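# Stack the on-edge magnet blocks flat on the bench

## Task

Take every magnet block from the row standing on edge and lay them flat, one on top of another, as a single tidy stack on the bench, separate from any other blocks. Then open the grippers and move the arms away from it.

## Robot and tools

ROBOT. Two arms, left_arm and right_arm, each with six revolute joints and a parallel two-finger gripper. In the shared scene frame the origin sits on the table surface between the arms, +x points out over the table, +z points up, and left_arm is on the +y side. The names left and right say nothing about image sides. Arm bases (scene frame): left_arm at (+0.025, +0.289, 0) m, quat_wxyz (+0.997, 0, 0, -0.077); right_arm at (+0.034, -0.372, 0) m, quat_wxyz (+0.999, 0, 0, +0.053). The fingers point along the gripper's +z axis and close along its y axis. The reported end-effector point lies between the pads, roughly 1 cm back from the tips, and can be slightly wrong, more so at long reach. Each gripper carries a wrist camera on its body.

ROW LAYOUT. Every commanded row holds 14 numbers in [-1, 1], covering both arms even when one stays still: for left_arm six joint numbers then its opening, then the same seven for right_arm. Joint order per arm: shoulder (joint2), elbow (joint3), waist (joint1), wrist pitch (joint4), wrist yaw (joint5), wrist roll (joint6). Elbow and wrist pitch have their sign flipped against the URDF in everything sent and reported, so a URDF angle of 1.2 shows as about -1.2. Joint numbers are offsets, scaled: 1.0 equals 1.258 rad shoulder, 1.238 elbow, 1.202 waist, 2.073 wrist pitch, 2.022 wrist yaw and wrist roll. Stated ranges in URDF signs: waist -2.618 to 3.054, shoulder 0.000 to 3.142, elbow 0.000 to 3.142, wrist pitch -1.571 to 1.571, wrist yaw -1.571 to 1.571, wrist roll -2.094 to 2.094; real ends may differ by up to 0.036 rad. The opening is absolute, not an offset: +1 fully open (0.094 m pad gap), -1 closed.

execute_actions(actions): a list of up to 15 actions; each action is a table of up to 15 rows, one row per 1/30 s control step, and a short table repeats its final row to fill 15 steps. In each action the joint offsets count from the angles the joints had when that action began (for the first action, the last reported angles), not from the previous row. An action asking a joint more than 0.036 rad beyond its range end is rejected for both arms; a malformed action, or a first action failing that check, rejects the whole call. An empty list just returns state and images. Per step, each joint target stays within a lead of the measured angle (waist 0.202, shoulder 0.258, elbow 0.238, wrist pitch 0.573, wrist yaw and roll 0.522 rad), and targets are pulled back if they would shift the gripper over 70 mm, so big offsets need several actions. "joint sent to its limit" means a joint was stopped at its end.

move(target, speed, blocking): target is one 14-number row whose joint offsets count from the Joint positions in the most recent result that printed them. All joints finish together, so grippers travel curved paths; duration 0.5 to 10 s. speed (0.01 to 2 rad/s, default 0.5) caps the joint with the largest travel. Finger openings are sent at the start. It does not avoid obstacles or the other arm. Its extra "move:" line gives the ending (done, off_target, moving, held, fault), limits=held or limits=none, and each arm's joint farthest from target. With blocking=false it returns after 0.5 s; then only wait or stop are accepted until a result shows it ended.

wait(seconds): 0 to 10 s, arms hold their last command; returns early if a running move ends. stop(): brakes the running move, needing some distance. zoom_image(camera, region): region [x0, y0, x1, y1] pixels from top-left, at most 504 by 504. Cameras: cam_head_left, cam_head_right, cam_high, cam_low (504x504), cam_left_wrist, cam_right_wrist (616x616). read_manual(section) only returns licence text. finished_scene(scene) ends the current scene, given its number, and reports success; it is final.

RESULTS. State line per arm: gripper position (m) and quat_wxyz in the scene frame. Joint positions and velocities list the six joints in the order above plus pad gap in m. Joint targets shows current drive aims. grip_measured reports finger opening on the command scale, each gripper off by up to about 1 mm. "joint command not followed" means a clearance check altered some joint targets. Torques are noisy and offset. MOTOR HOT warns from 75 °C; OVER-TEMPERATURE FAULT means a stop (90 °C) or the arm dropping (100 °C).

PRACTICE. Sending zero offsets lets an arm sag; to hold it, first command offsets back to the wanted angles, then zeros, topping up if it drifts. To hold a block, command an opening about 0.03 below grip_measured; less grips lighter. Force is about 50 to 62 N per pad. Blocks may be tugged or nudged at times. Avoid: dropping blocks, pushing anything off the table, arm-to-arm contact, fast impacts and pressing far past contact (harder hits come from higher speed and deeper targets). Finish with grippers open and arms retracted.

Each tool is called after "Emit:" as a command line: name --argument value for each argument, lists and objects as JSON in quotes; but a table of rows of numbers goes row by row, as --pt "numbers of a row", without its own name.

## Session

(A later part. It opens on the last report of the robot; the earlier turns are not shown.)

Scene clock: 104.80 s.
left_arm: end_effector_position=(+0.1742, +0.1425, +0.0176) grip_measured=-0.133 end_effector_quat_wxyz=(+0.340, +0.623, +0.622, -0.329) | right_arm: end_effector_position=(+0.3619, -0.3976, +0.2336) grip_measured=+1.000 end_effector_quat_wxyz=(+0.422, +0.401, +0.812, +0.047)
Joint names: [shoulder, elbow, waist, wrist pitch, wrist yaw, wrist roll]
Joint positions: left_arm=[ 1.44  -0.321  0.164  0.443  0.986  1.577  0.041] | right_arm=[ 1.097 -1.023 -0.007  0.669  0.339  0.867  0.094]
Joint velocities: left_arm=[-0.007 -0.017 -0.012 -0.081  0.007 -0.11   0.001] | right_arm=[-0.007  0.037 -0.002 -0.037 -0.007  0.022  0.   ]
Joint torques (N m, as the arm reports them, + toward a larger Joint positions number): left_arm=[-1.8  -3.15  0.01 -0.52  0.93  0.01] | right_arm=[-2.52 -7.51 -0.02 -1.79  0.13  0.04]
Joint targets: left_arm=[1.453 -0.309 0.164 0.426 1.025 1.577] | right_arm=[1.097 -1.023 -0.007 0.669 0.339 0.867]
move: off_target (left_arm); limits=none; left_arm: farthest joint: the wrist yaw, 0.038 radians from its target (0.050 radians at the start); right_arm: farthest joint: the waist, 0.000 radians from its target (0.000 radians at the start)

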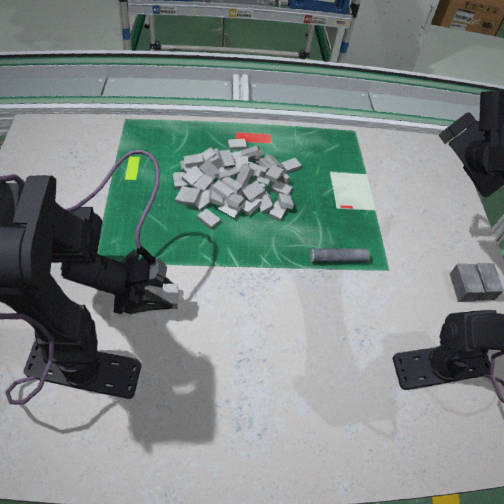

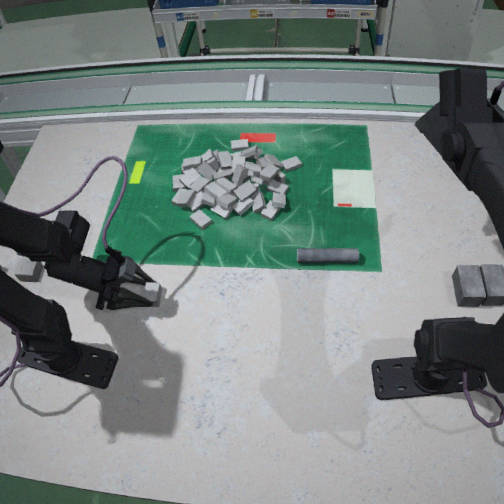

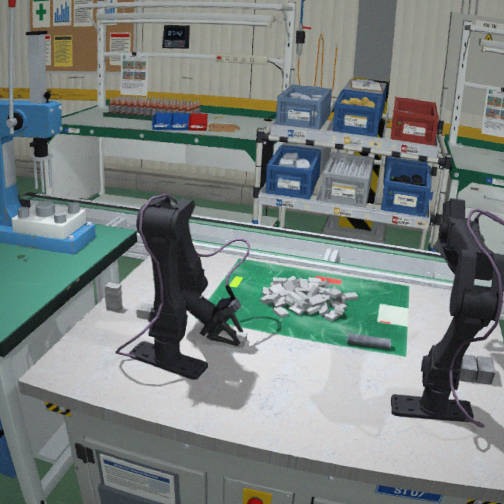

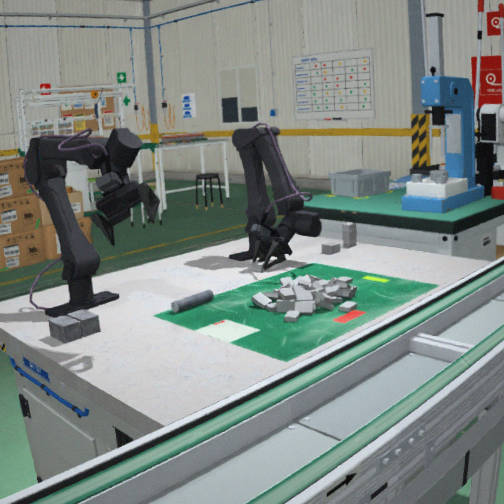

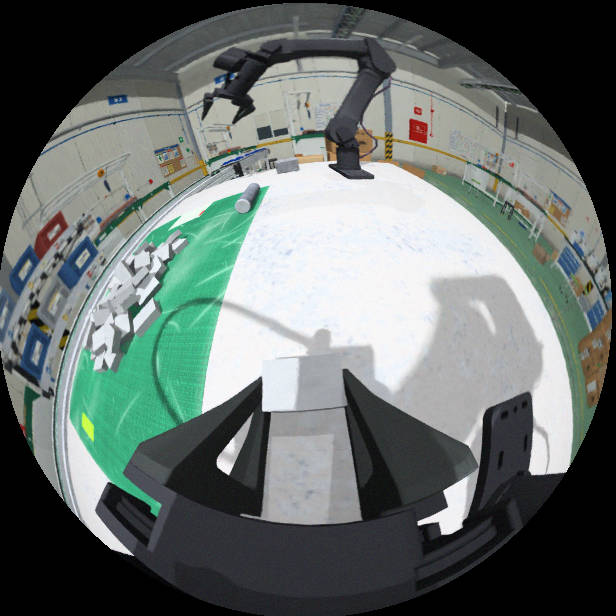

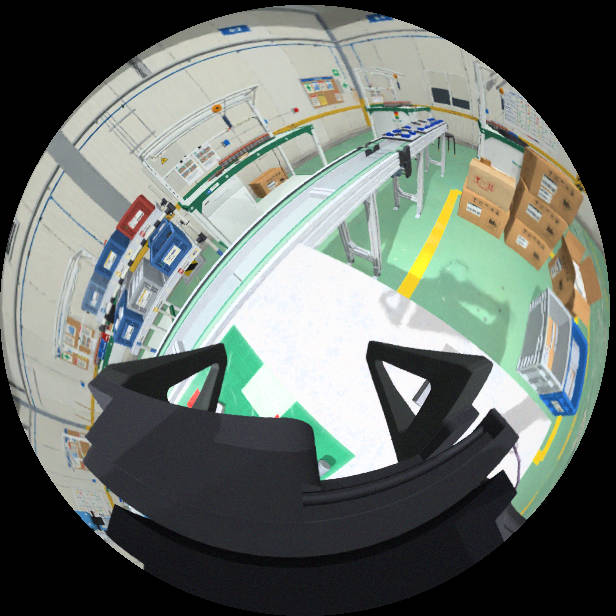

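Emit:
move --target '[0,0,0,0,0,0,0.4,0,0,0,0,0,0,1]'

Emit:
move --target '[-0.17,-0.36,0,0.32,0,0,0.4,0,0,0,0,0,0,1]' --speed 0.8

Emit:
move --target '[0,0,0,0,-0.8,0,0.6,0,0,0,0,0,0,1]' --speed 1.5

Emit:
zoom_image --camera "cam_high" --region '[190,300,270,360]'

Emit:
zoom_image --camera "cam_left_wrist" --region '[230,250,390,410]'

Scene clock: 116.40 s.
left_arm: end_effector_position=(+0.1743, +0.1431, +0.0166) grip_measured=+0.398 end_effector_quat_wxyz=(+0.338, +0.624, +0.624, -0.327) | right_arm: end_effector_position=(+0.3619, -0.3976, +0.2336) grip_measured=+1.000 end_effector_quat_wxyz=(+0.422, +0.401, +0.812, +0.047)
Joint names: [shoulder, elbow, waist, wrist pitch, wrist yaw, wrist roll]
Joint positions: left_arm=[ 1.441 -0.321  0.164  0.443  0.98   1.577  0.066] | right_arm=[ 1.097 -1.023 -0.007  0.669  0.339  0.867  0.094]
Joint velocities: left_arm=[-0.017  0.007 -0.012 -0.081 -0.051  0.022  0.   ] | right_arm=[-0.017 -0.007  0.017 -0.007  0.022 -0.051  0.   ]
Joint torques (N m, as the arm reports them, + toward a larger Joint positions number): left_arm=[-2.84 -3.95  0.04 -0.29  0.6  -0.01] | right_arm=[-2.59 -7.5  -0.03 -1.79  0.13  0.04]
Joint targets: left_arm=[1.441 -0.321 0.164 0.443 0.986 1.577] | right_arm=[1.097 -1.023 -0.007 0.669 0.339 0.867]
move: done; limits=none; left_arm: farthest joint: the wrist yaw, 0.006 radians from its target (0.000 radians at the start); right_arm: farthest joint: the waist, 0.000 radians from its target (0.000 radians at the start)

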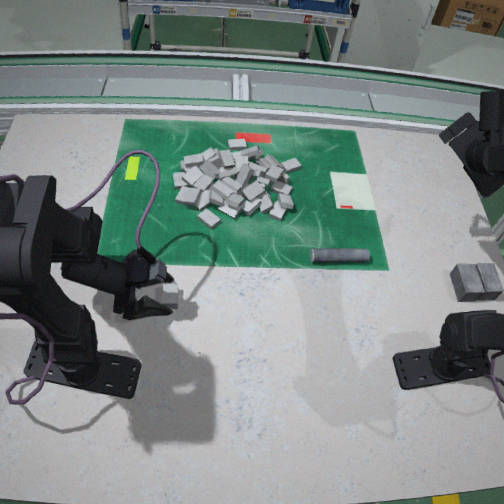

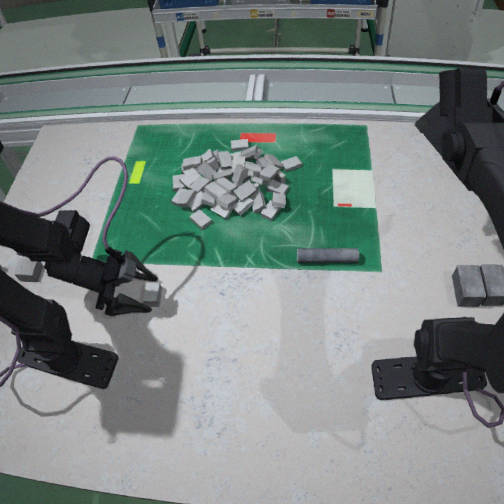

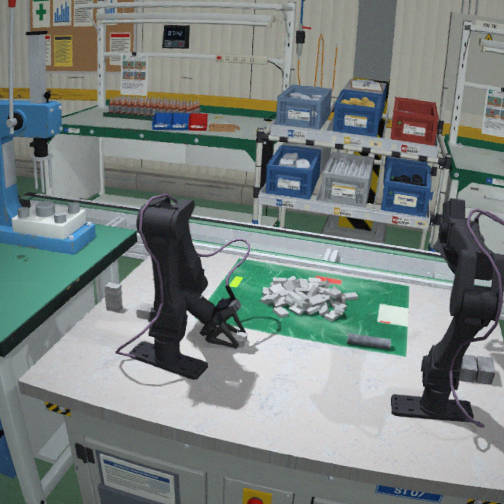

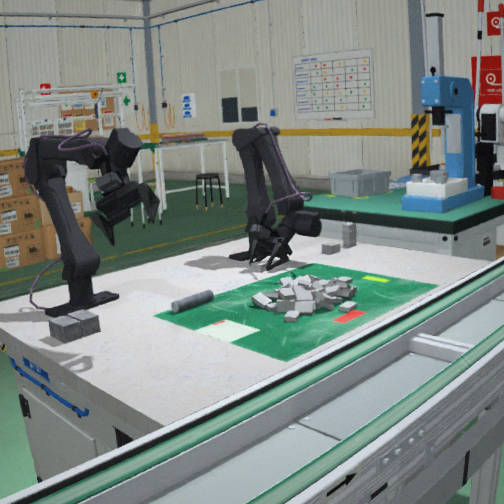

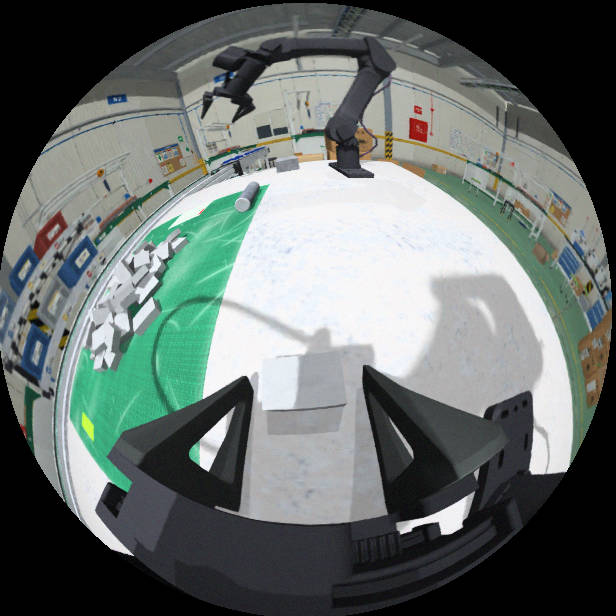

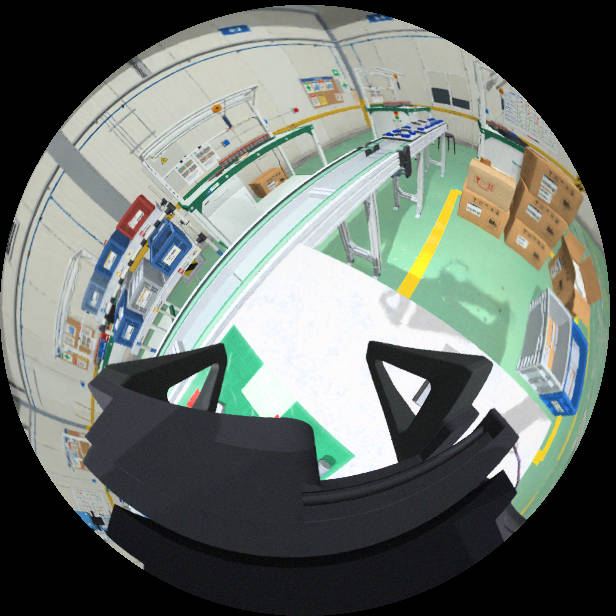

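Scene clock: 118.10 s.
left_arm: end_effector_position=(+0.2049, +0.1446, +0.1344) grip_measured=+0.398 end_effector_quat_wxyz=(+0.331, +0.624, +0.627, -0.327) | right_arm: end_effector_position=(+0.3619, -0.3976, +0.2336) grip_measured=+1.000 end_effector_quat_wxyz=(+0.422, +0.401, +0.812, +0.047)
Joint names: [shoulder, elbow, waist, wrist pitch, wrist yaw, wrist roll]
Joint positions: left_arm=[ 1.242 -0.751  0.164  1.082  0.968  1.577  0.066] | right_arm=[ 1.097 -1.023 -0.007  0.669  0.339  0.867  0.094]
Joint velocities: left_arm=[-0.012  0.012 -0.007  0.022 -0.022 -0.022 -0.001] | right_arm=[ 0.007  0.007 -0.017 -0.007 -0.037 -0.022  0.   ]
Joint torques (N m, as the arm reports them, + toward a larger Joint positions number): left_arm=[-3.94 -6.84 -0.01 -0.02  0.64  0.  ] | right_arm=[-2.55 -7.51  0.01 -1.79  0.12  0.03]
Joint targets: left_arm=[1.226 -0.767 0.164 1.106 0.980 1.577] | right_arm=[1.097 -1.023 -0.007 0.669 0.339 0.867]
move: off_target (left_arm); limits=none; left_arm: farthest joint: the wrist pitch, 0.024 radians from its target (0.664 radians at the start); right_arm: farthest joint: the waist, 0.000 radians from its target (0.000 radians at the start)

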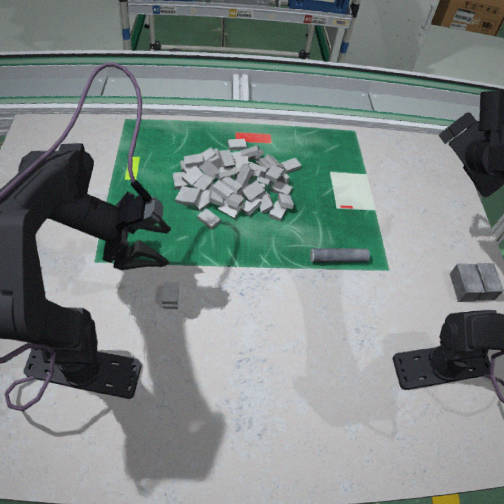

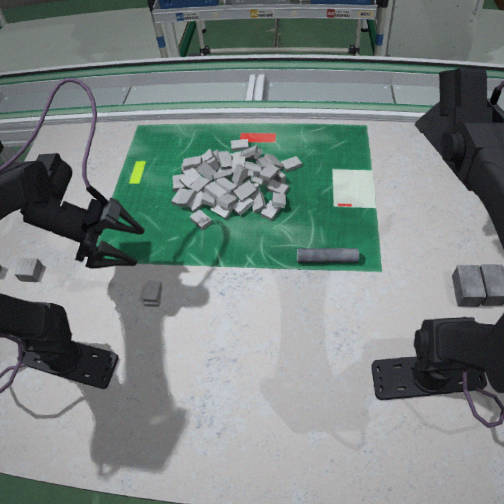

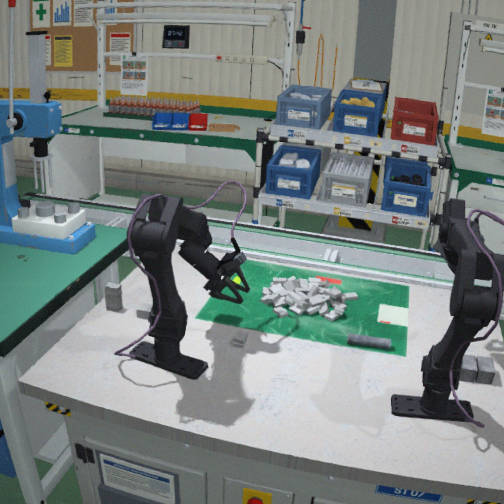

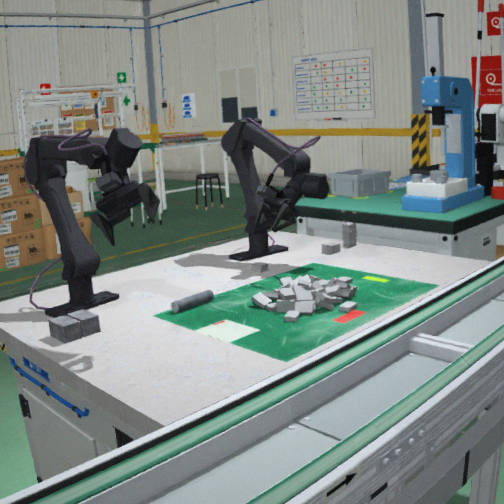

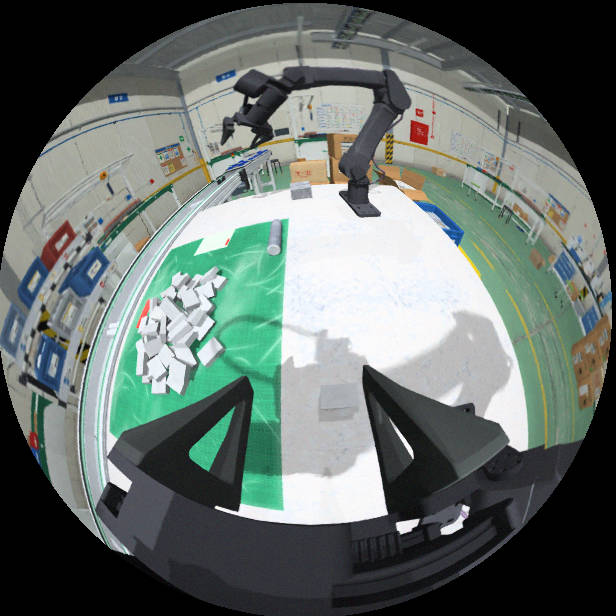

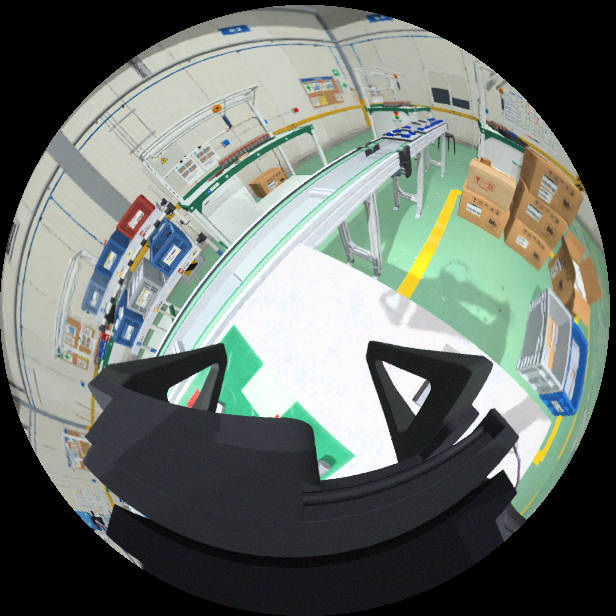

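Scene clock: 120.23 s.
left_arm: end_effector_position=(+0.2023, +0.3975, +0.0923) grip_measured=+0.598 end_effector_quat_wxyz=(-0.224, +0.671, +0.672, +0.219) | right_arm: end_effector_position=(+0.3619, -0.3976, +0.2336) grip_measured=+1.000 end_effector_quat_wxyz=(+0.422, +0.401, +0.812, +0.047)
Joint names: [shoulder, elbow, waist, wrist pitch, wrist yaw, wrist roll]
Joint positions: left_arm=[ 1.242 -0.751  0.164  1.082 -0.638  1.577  0.075] | right_arm=[ 1.097 -1.023 -0.007  0.669  0.339  0.867  0.094]
Joint velocities: left_arm=[-0.027  0.017 -0.007  0.007  0.022 -0.066  0.   ] | right_arm=[ 0.017 -0.017 -0.027 -0.022  0.095  0.081  0.   ]
Joint torques (N m, as the arm reports them, + toward a larger Joint positions number): left_arm=[-2.78 -5.64 -0.01 -0.28 -0.51  0.  ] | right_arm=[-2.62 -7.52  0.05 -1.8   0.12  0.03]
Joint targets: left_arm=[1.242 -0.751 0.164 1.082 -0.650 1.577] | right_arm=[1.097 -1.023 -0.007 0.669 0.339 0.867]
move: done; limits=none; left_arm: farthest joint: the wrist yaw, 0.012 radians from its target (1.617 radians at the start); right_arm: farthest joint: the waist, 0.000 radians from its target (0.000 radians at the start)

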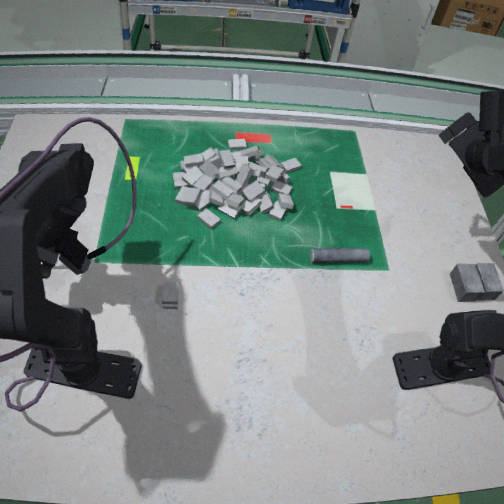

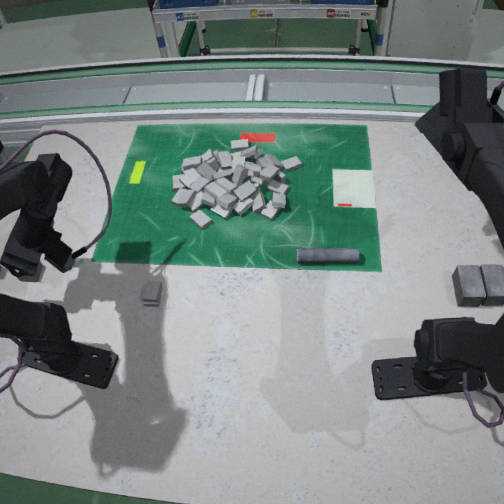

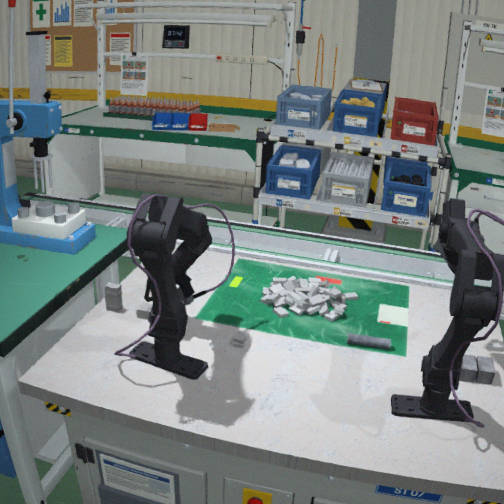

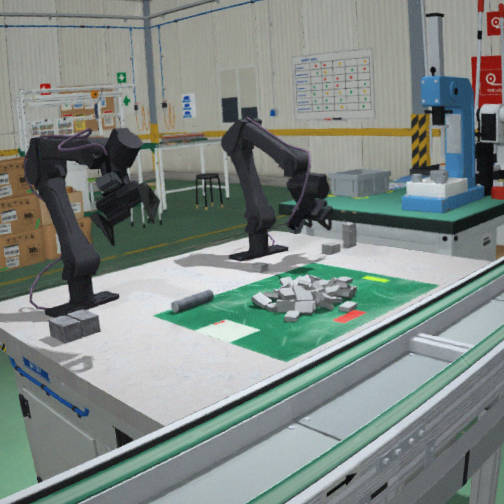

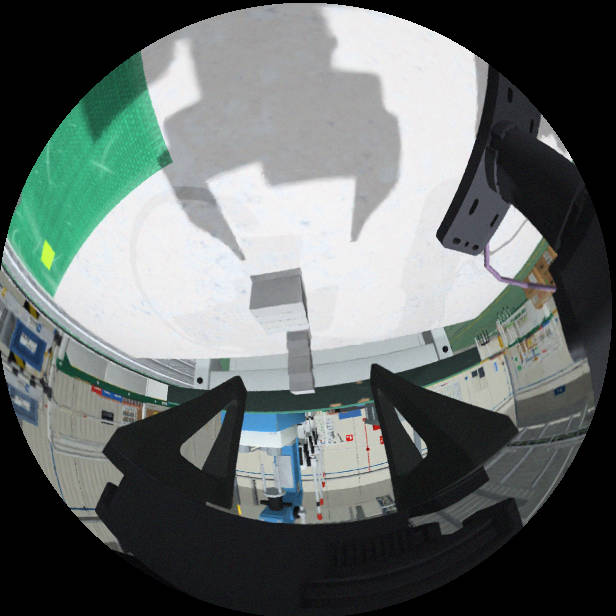

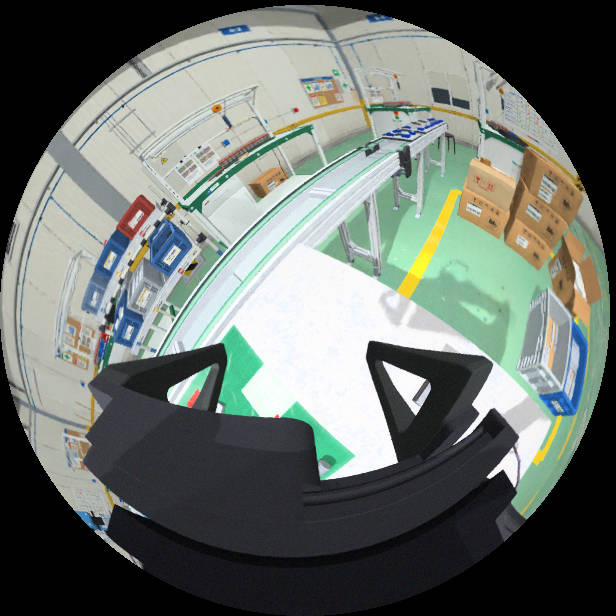

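Region (190, 300, 270, 360) of cam_high's 504x504 image, scaled by 6.300, with more detail than that image has; it fills the top 378 rows of this view, and the rest is white.

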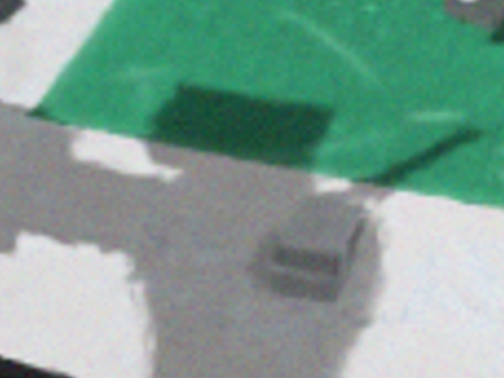

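Region (230, 250, 390, 410) of cam_left_wrist's 616x616 image, scaled by 3.150, with more detail than that image has.

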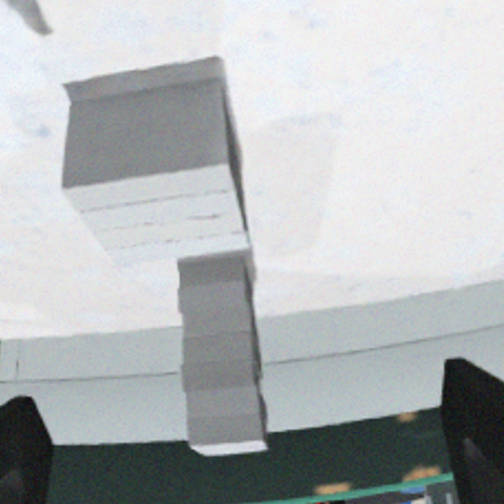

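Emit:
move --target '[0.14,0.035,0.097,-0.117,0.025,0,0.6,0,0,0,0,0,0,1]'

Emit:
move --target '[0.075,0.074,0,-0.075,0,0,0.6,0,0,0,0,0,0,1]' --speed 0.3

Emit:
zoom_image --camera "cam_low" --region '[290,210,370,270]'

Scene clock: 133.33 s.
left_arm: end_effector_position=(+0.2226, +0.4127, +0.0509) grip_measured=+0.598 end_effector_quat_wxyz=(-0.209, +0.635, +0.716, +0.203) | right_arm: end_effector_position=(+0.3619, -0.3976, +0.2336) grip_measured=+1.000 end_effector_quat_wxyz=(+0.422, +0.401, +0.812, +0.047)
Joint names: [shoulder, elbow, waist, wrist pitch, wrist yaw, wrist roll]
Joint positions: left_arm=[ 1.41  -0.718  0.271  0.851 -0.59   1.577  0.075] | right_arm=[ 1.097 -1.023 -0.007  0.669  0.339  0.867  0.094]
Joint velocities: left_arm=[-0.027 -0.002 -0.017 -0.022 -0.037  0.037  0.001] | right_arm=[-0.007 -0.002 -0.007  0.037 -0.022 -0.037  0.   ]
Joint torques (N m, as the arm reports them, + toward a larger Joint positions number): left_arm=[-3.45 -4.55  0.75 -0.45 -0.32  0.  ] | right_arm=[-2.56 -7.55 -0.05 -1.78  0.14  0.03]
Joint targets: left_arm=[1.418 -0.707 0.281 0.839 -0.587 1.577] | right_arm=[1.097 -1.023 -0.007 0.669 0.339 0.867]
move: done; limits=none; left_arm: farthest joint: the elbow, 0.011 radians from its target (0.043 radians at the start); right_arm: farthest joint: the waist, 0.000 radians from its target (0.000 radians at the start)

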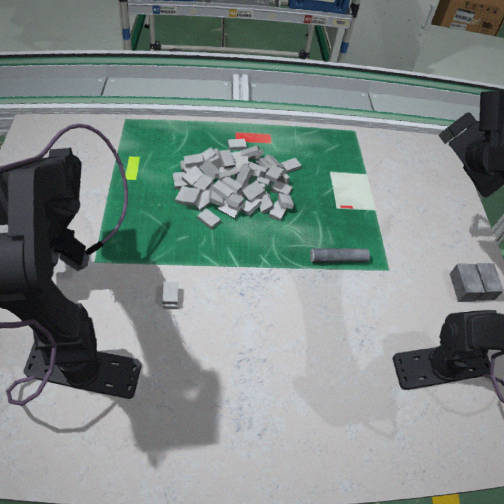

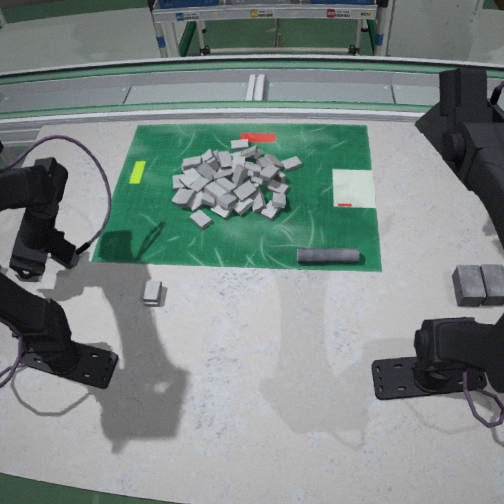

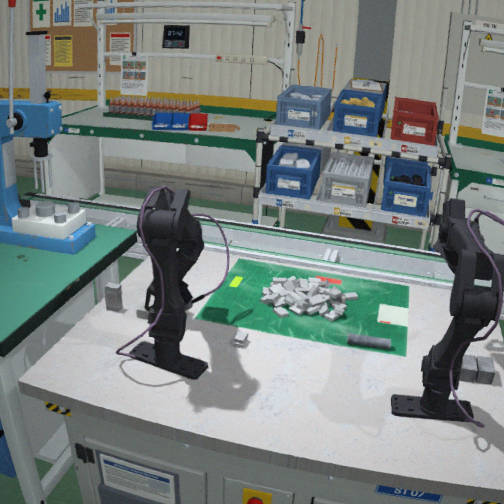

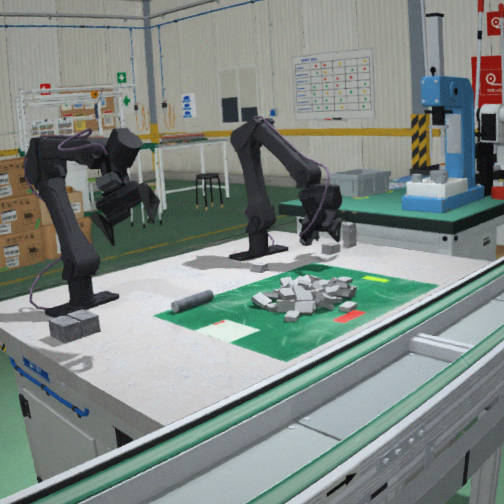

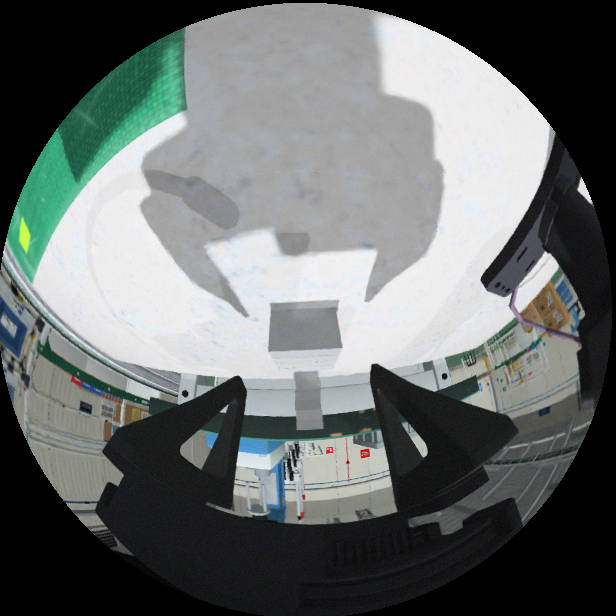

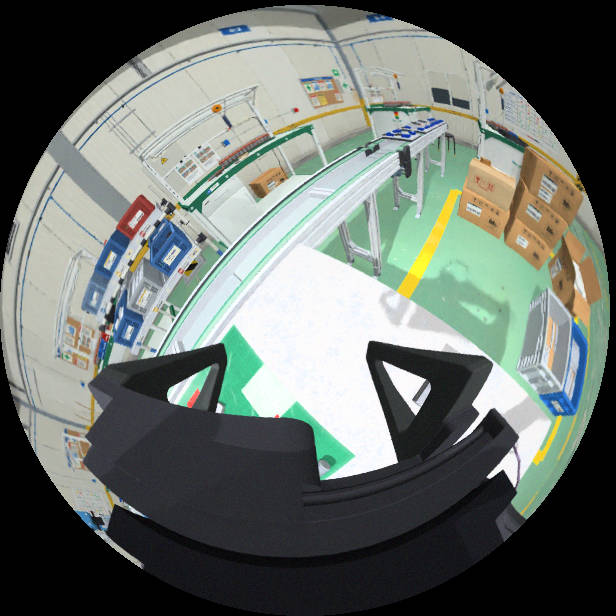

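Scene clock: 134.53 s.
left_arm: end_effector_position=(+0.2189, +0.4123, +0.0178) grip_measured=+0.598 end_effector_quat_wxyz=(-0.216, +0.637, +0.714, +0.195) | right_arm: end_effector_position=(+0.3619, -0.3976, +0.2336) grip_measured=+1.000 end_effector_quat_wxyz=(+0.422, +0.401, +0.812, +0.047)
Joint names: [shoulder, elbow, waist, wrist pitch, wrist yaw, wrist roll]
Joint positions: left_arm=[ 1.494 -0.638  0.271  0.707 -0.59   1.577  0.075] | right_arm=[ 1.097 -1.023 -0.007  0.669  0.339  0.867  0.094]
Joint velocities: left_arm=[-0.017  0.007  0.002  0.022 -0.037  0.022 -0.001] | right_arm=[-0.012  0.012  0.012  0.007 -0.022 -0.051  0.   ]
Joint torques (N m, as the arm reports them, + toward a larger Joint positions number): left_arm=[-3.63 -4.06 -0.06 -0.43 -0.35  0.01] | right_arm=[-2.57 -7.54  0.02 -1.79  0.12  0.03]
Joint targets: left_arm=[1.504 -0.627 0.271 0.696 -0.590 1.577] | right_arm=[1.097 -1.023 -0.007 0.669 0.339 0.867]
move: done; limits=none; left_arm: farthest joint: the wrist pitch, 0.012 radians from its target (0.155 radians at the start); right_arm: farthest joint: the waist, 0.000 radians from its target (0.000 radians at the start)

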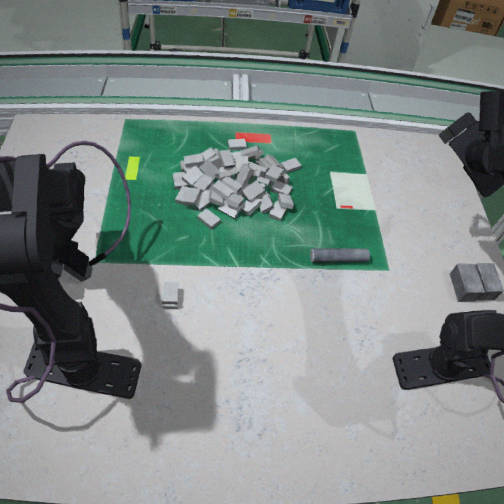

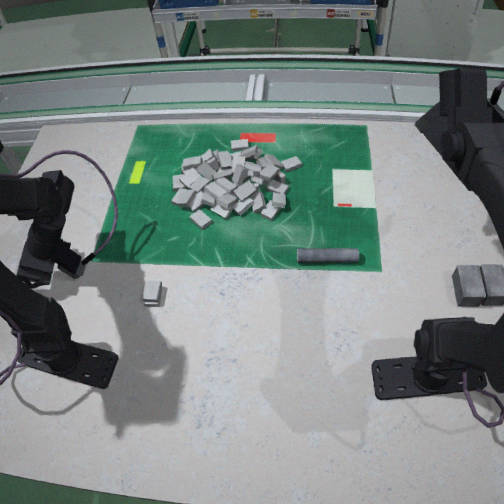

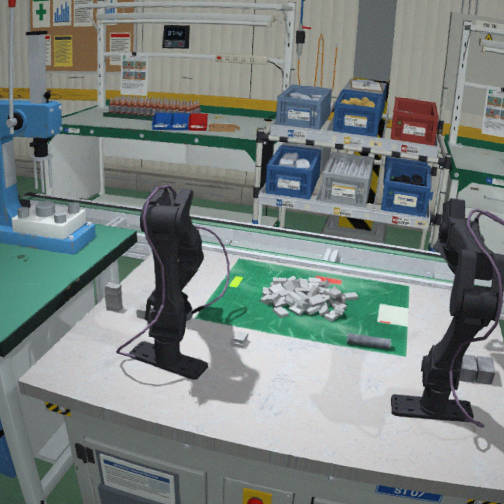

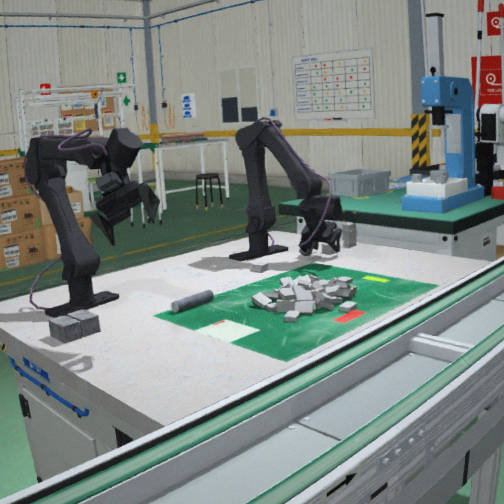

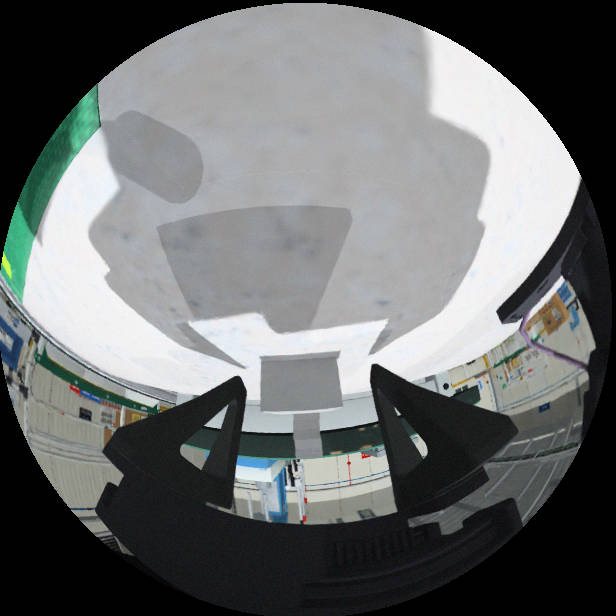

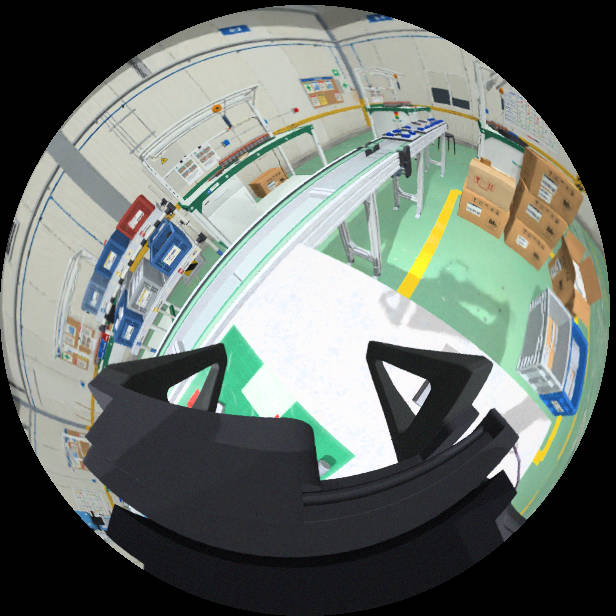

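Region (290, 210, 370, 270) of cam_low's 504x504 image, scaled by 6.300, with more detail than that image has; it fills the top 378 rows of this view, and the rest is white.

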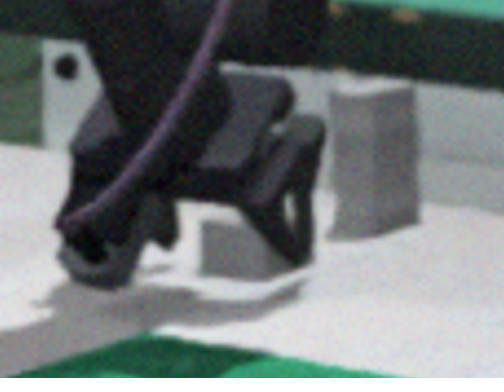

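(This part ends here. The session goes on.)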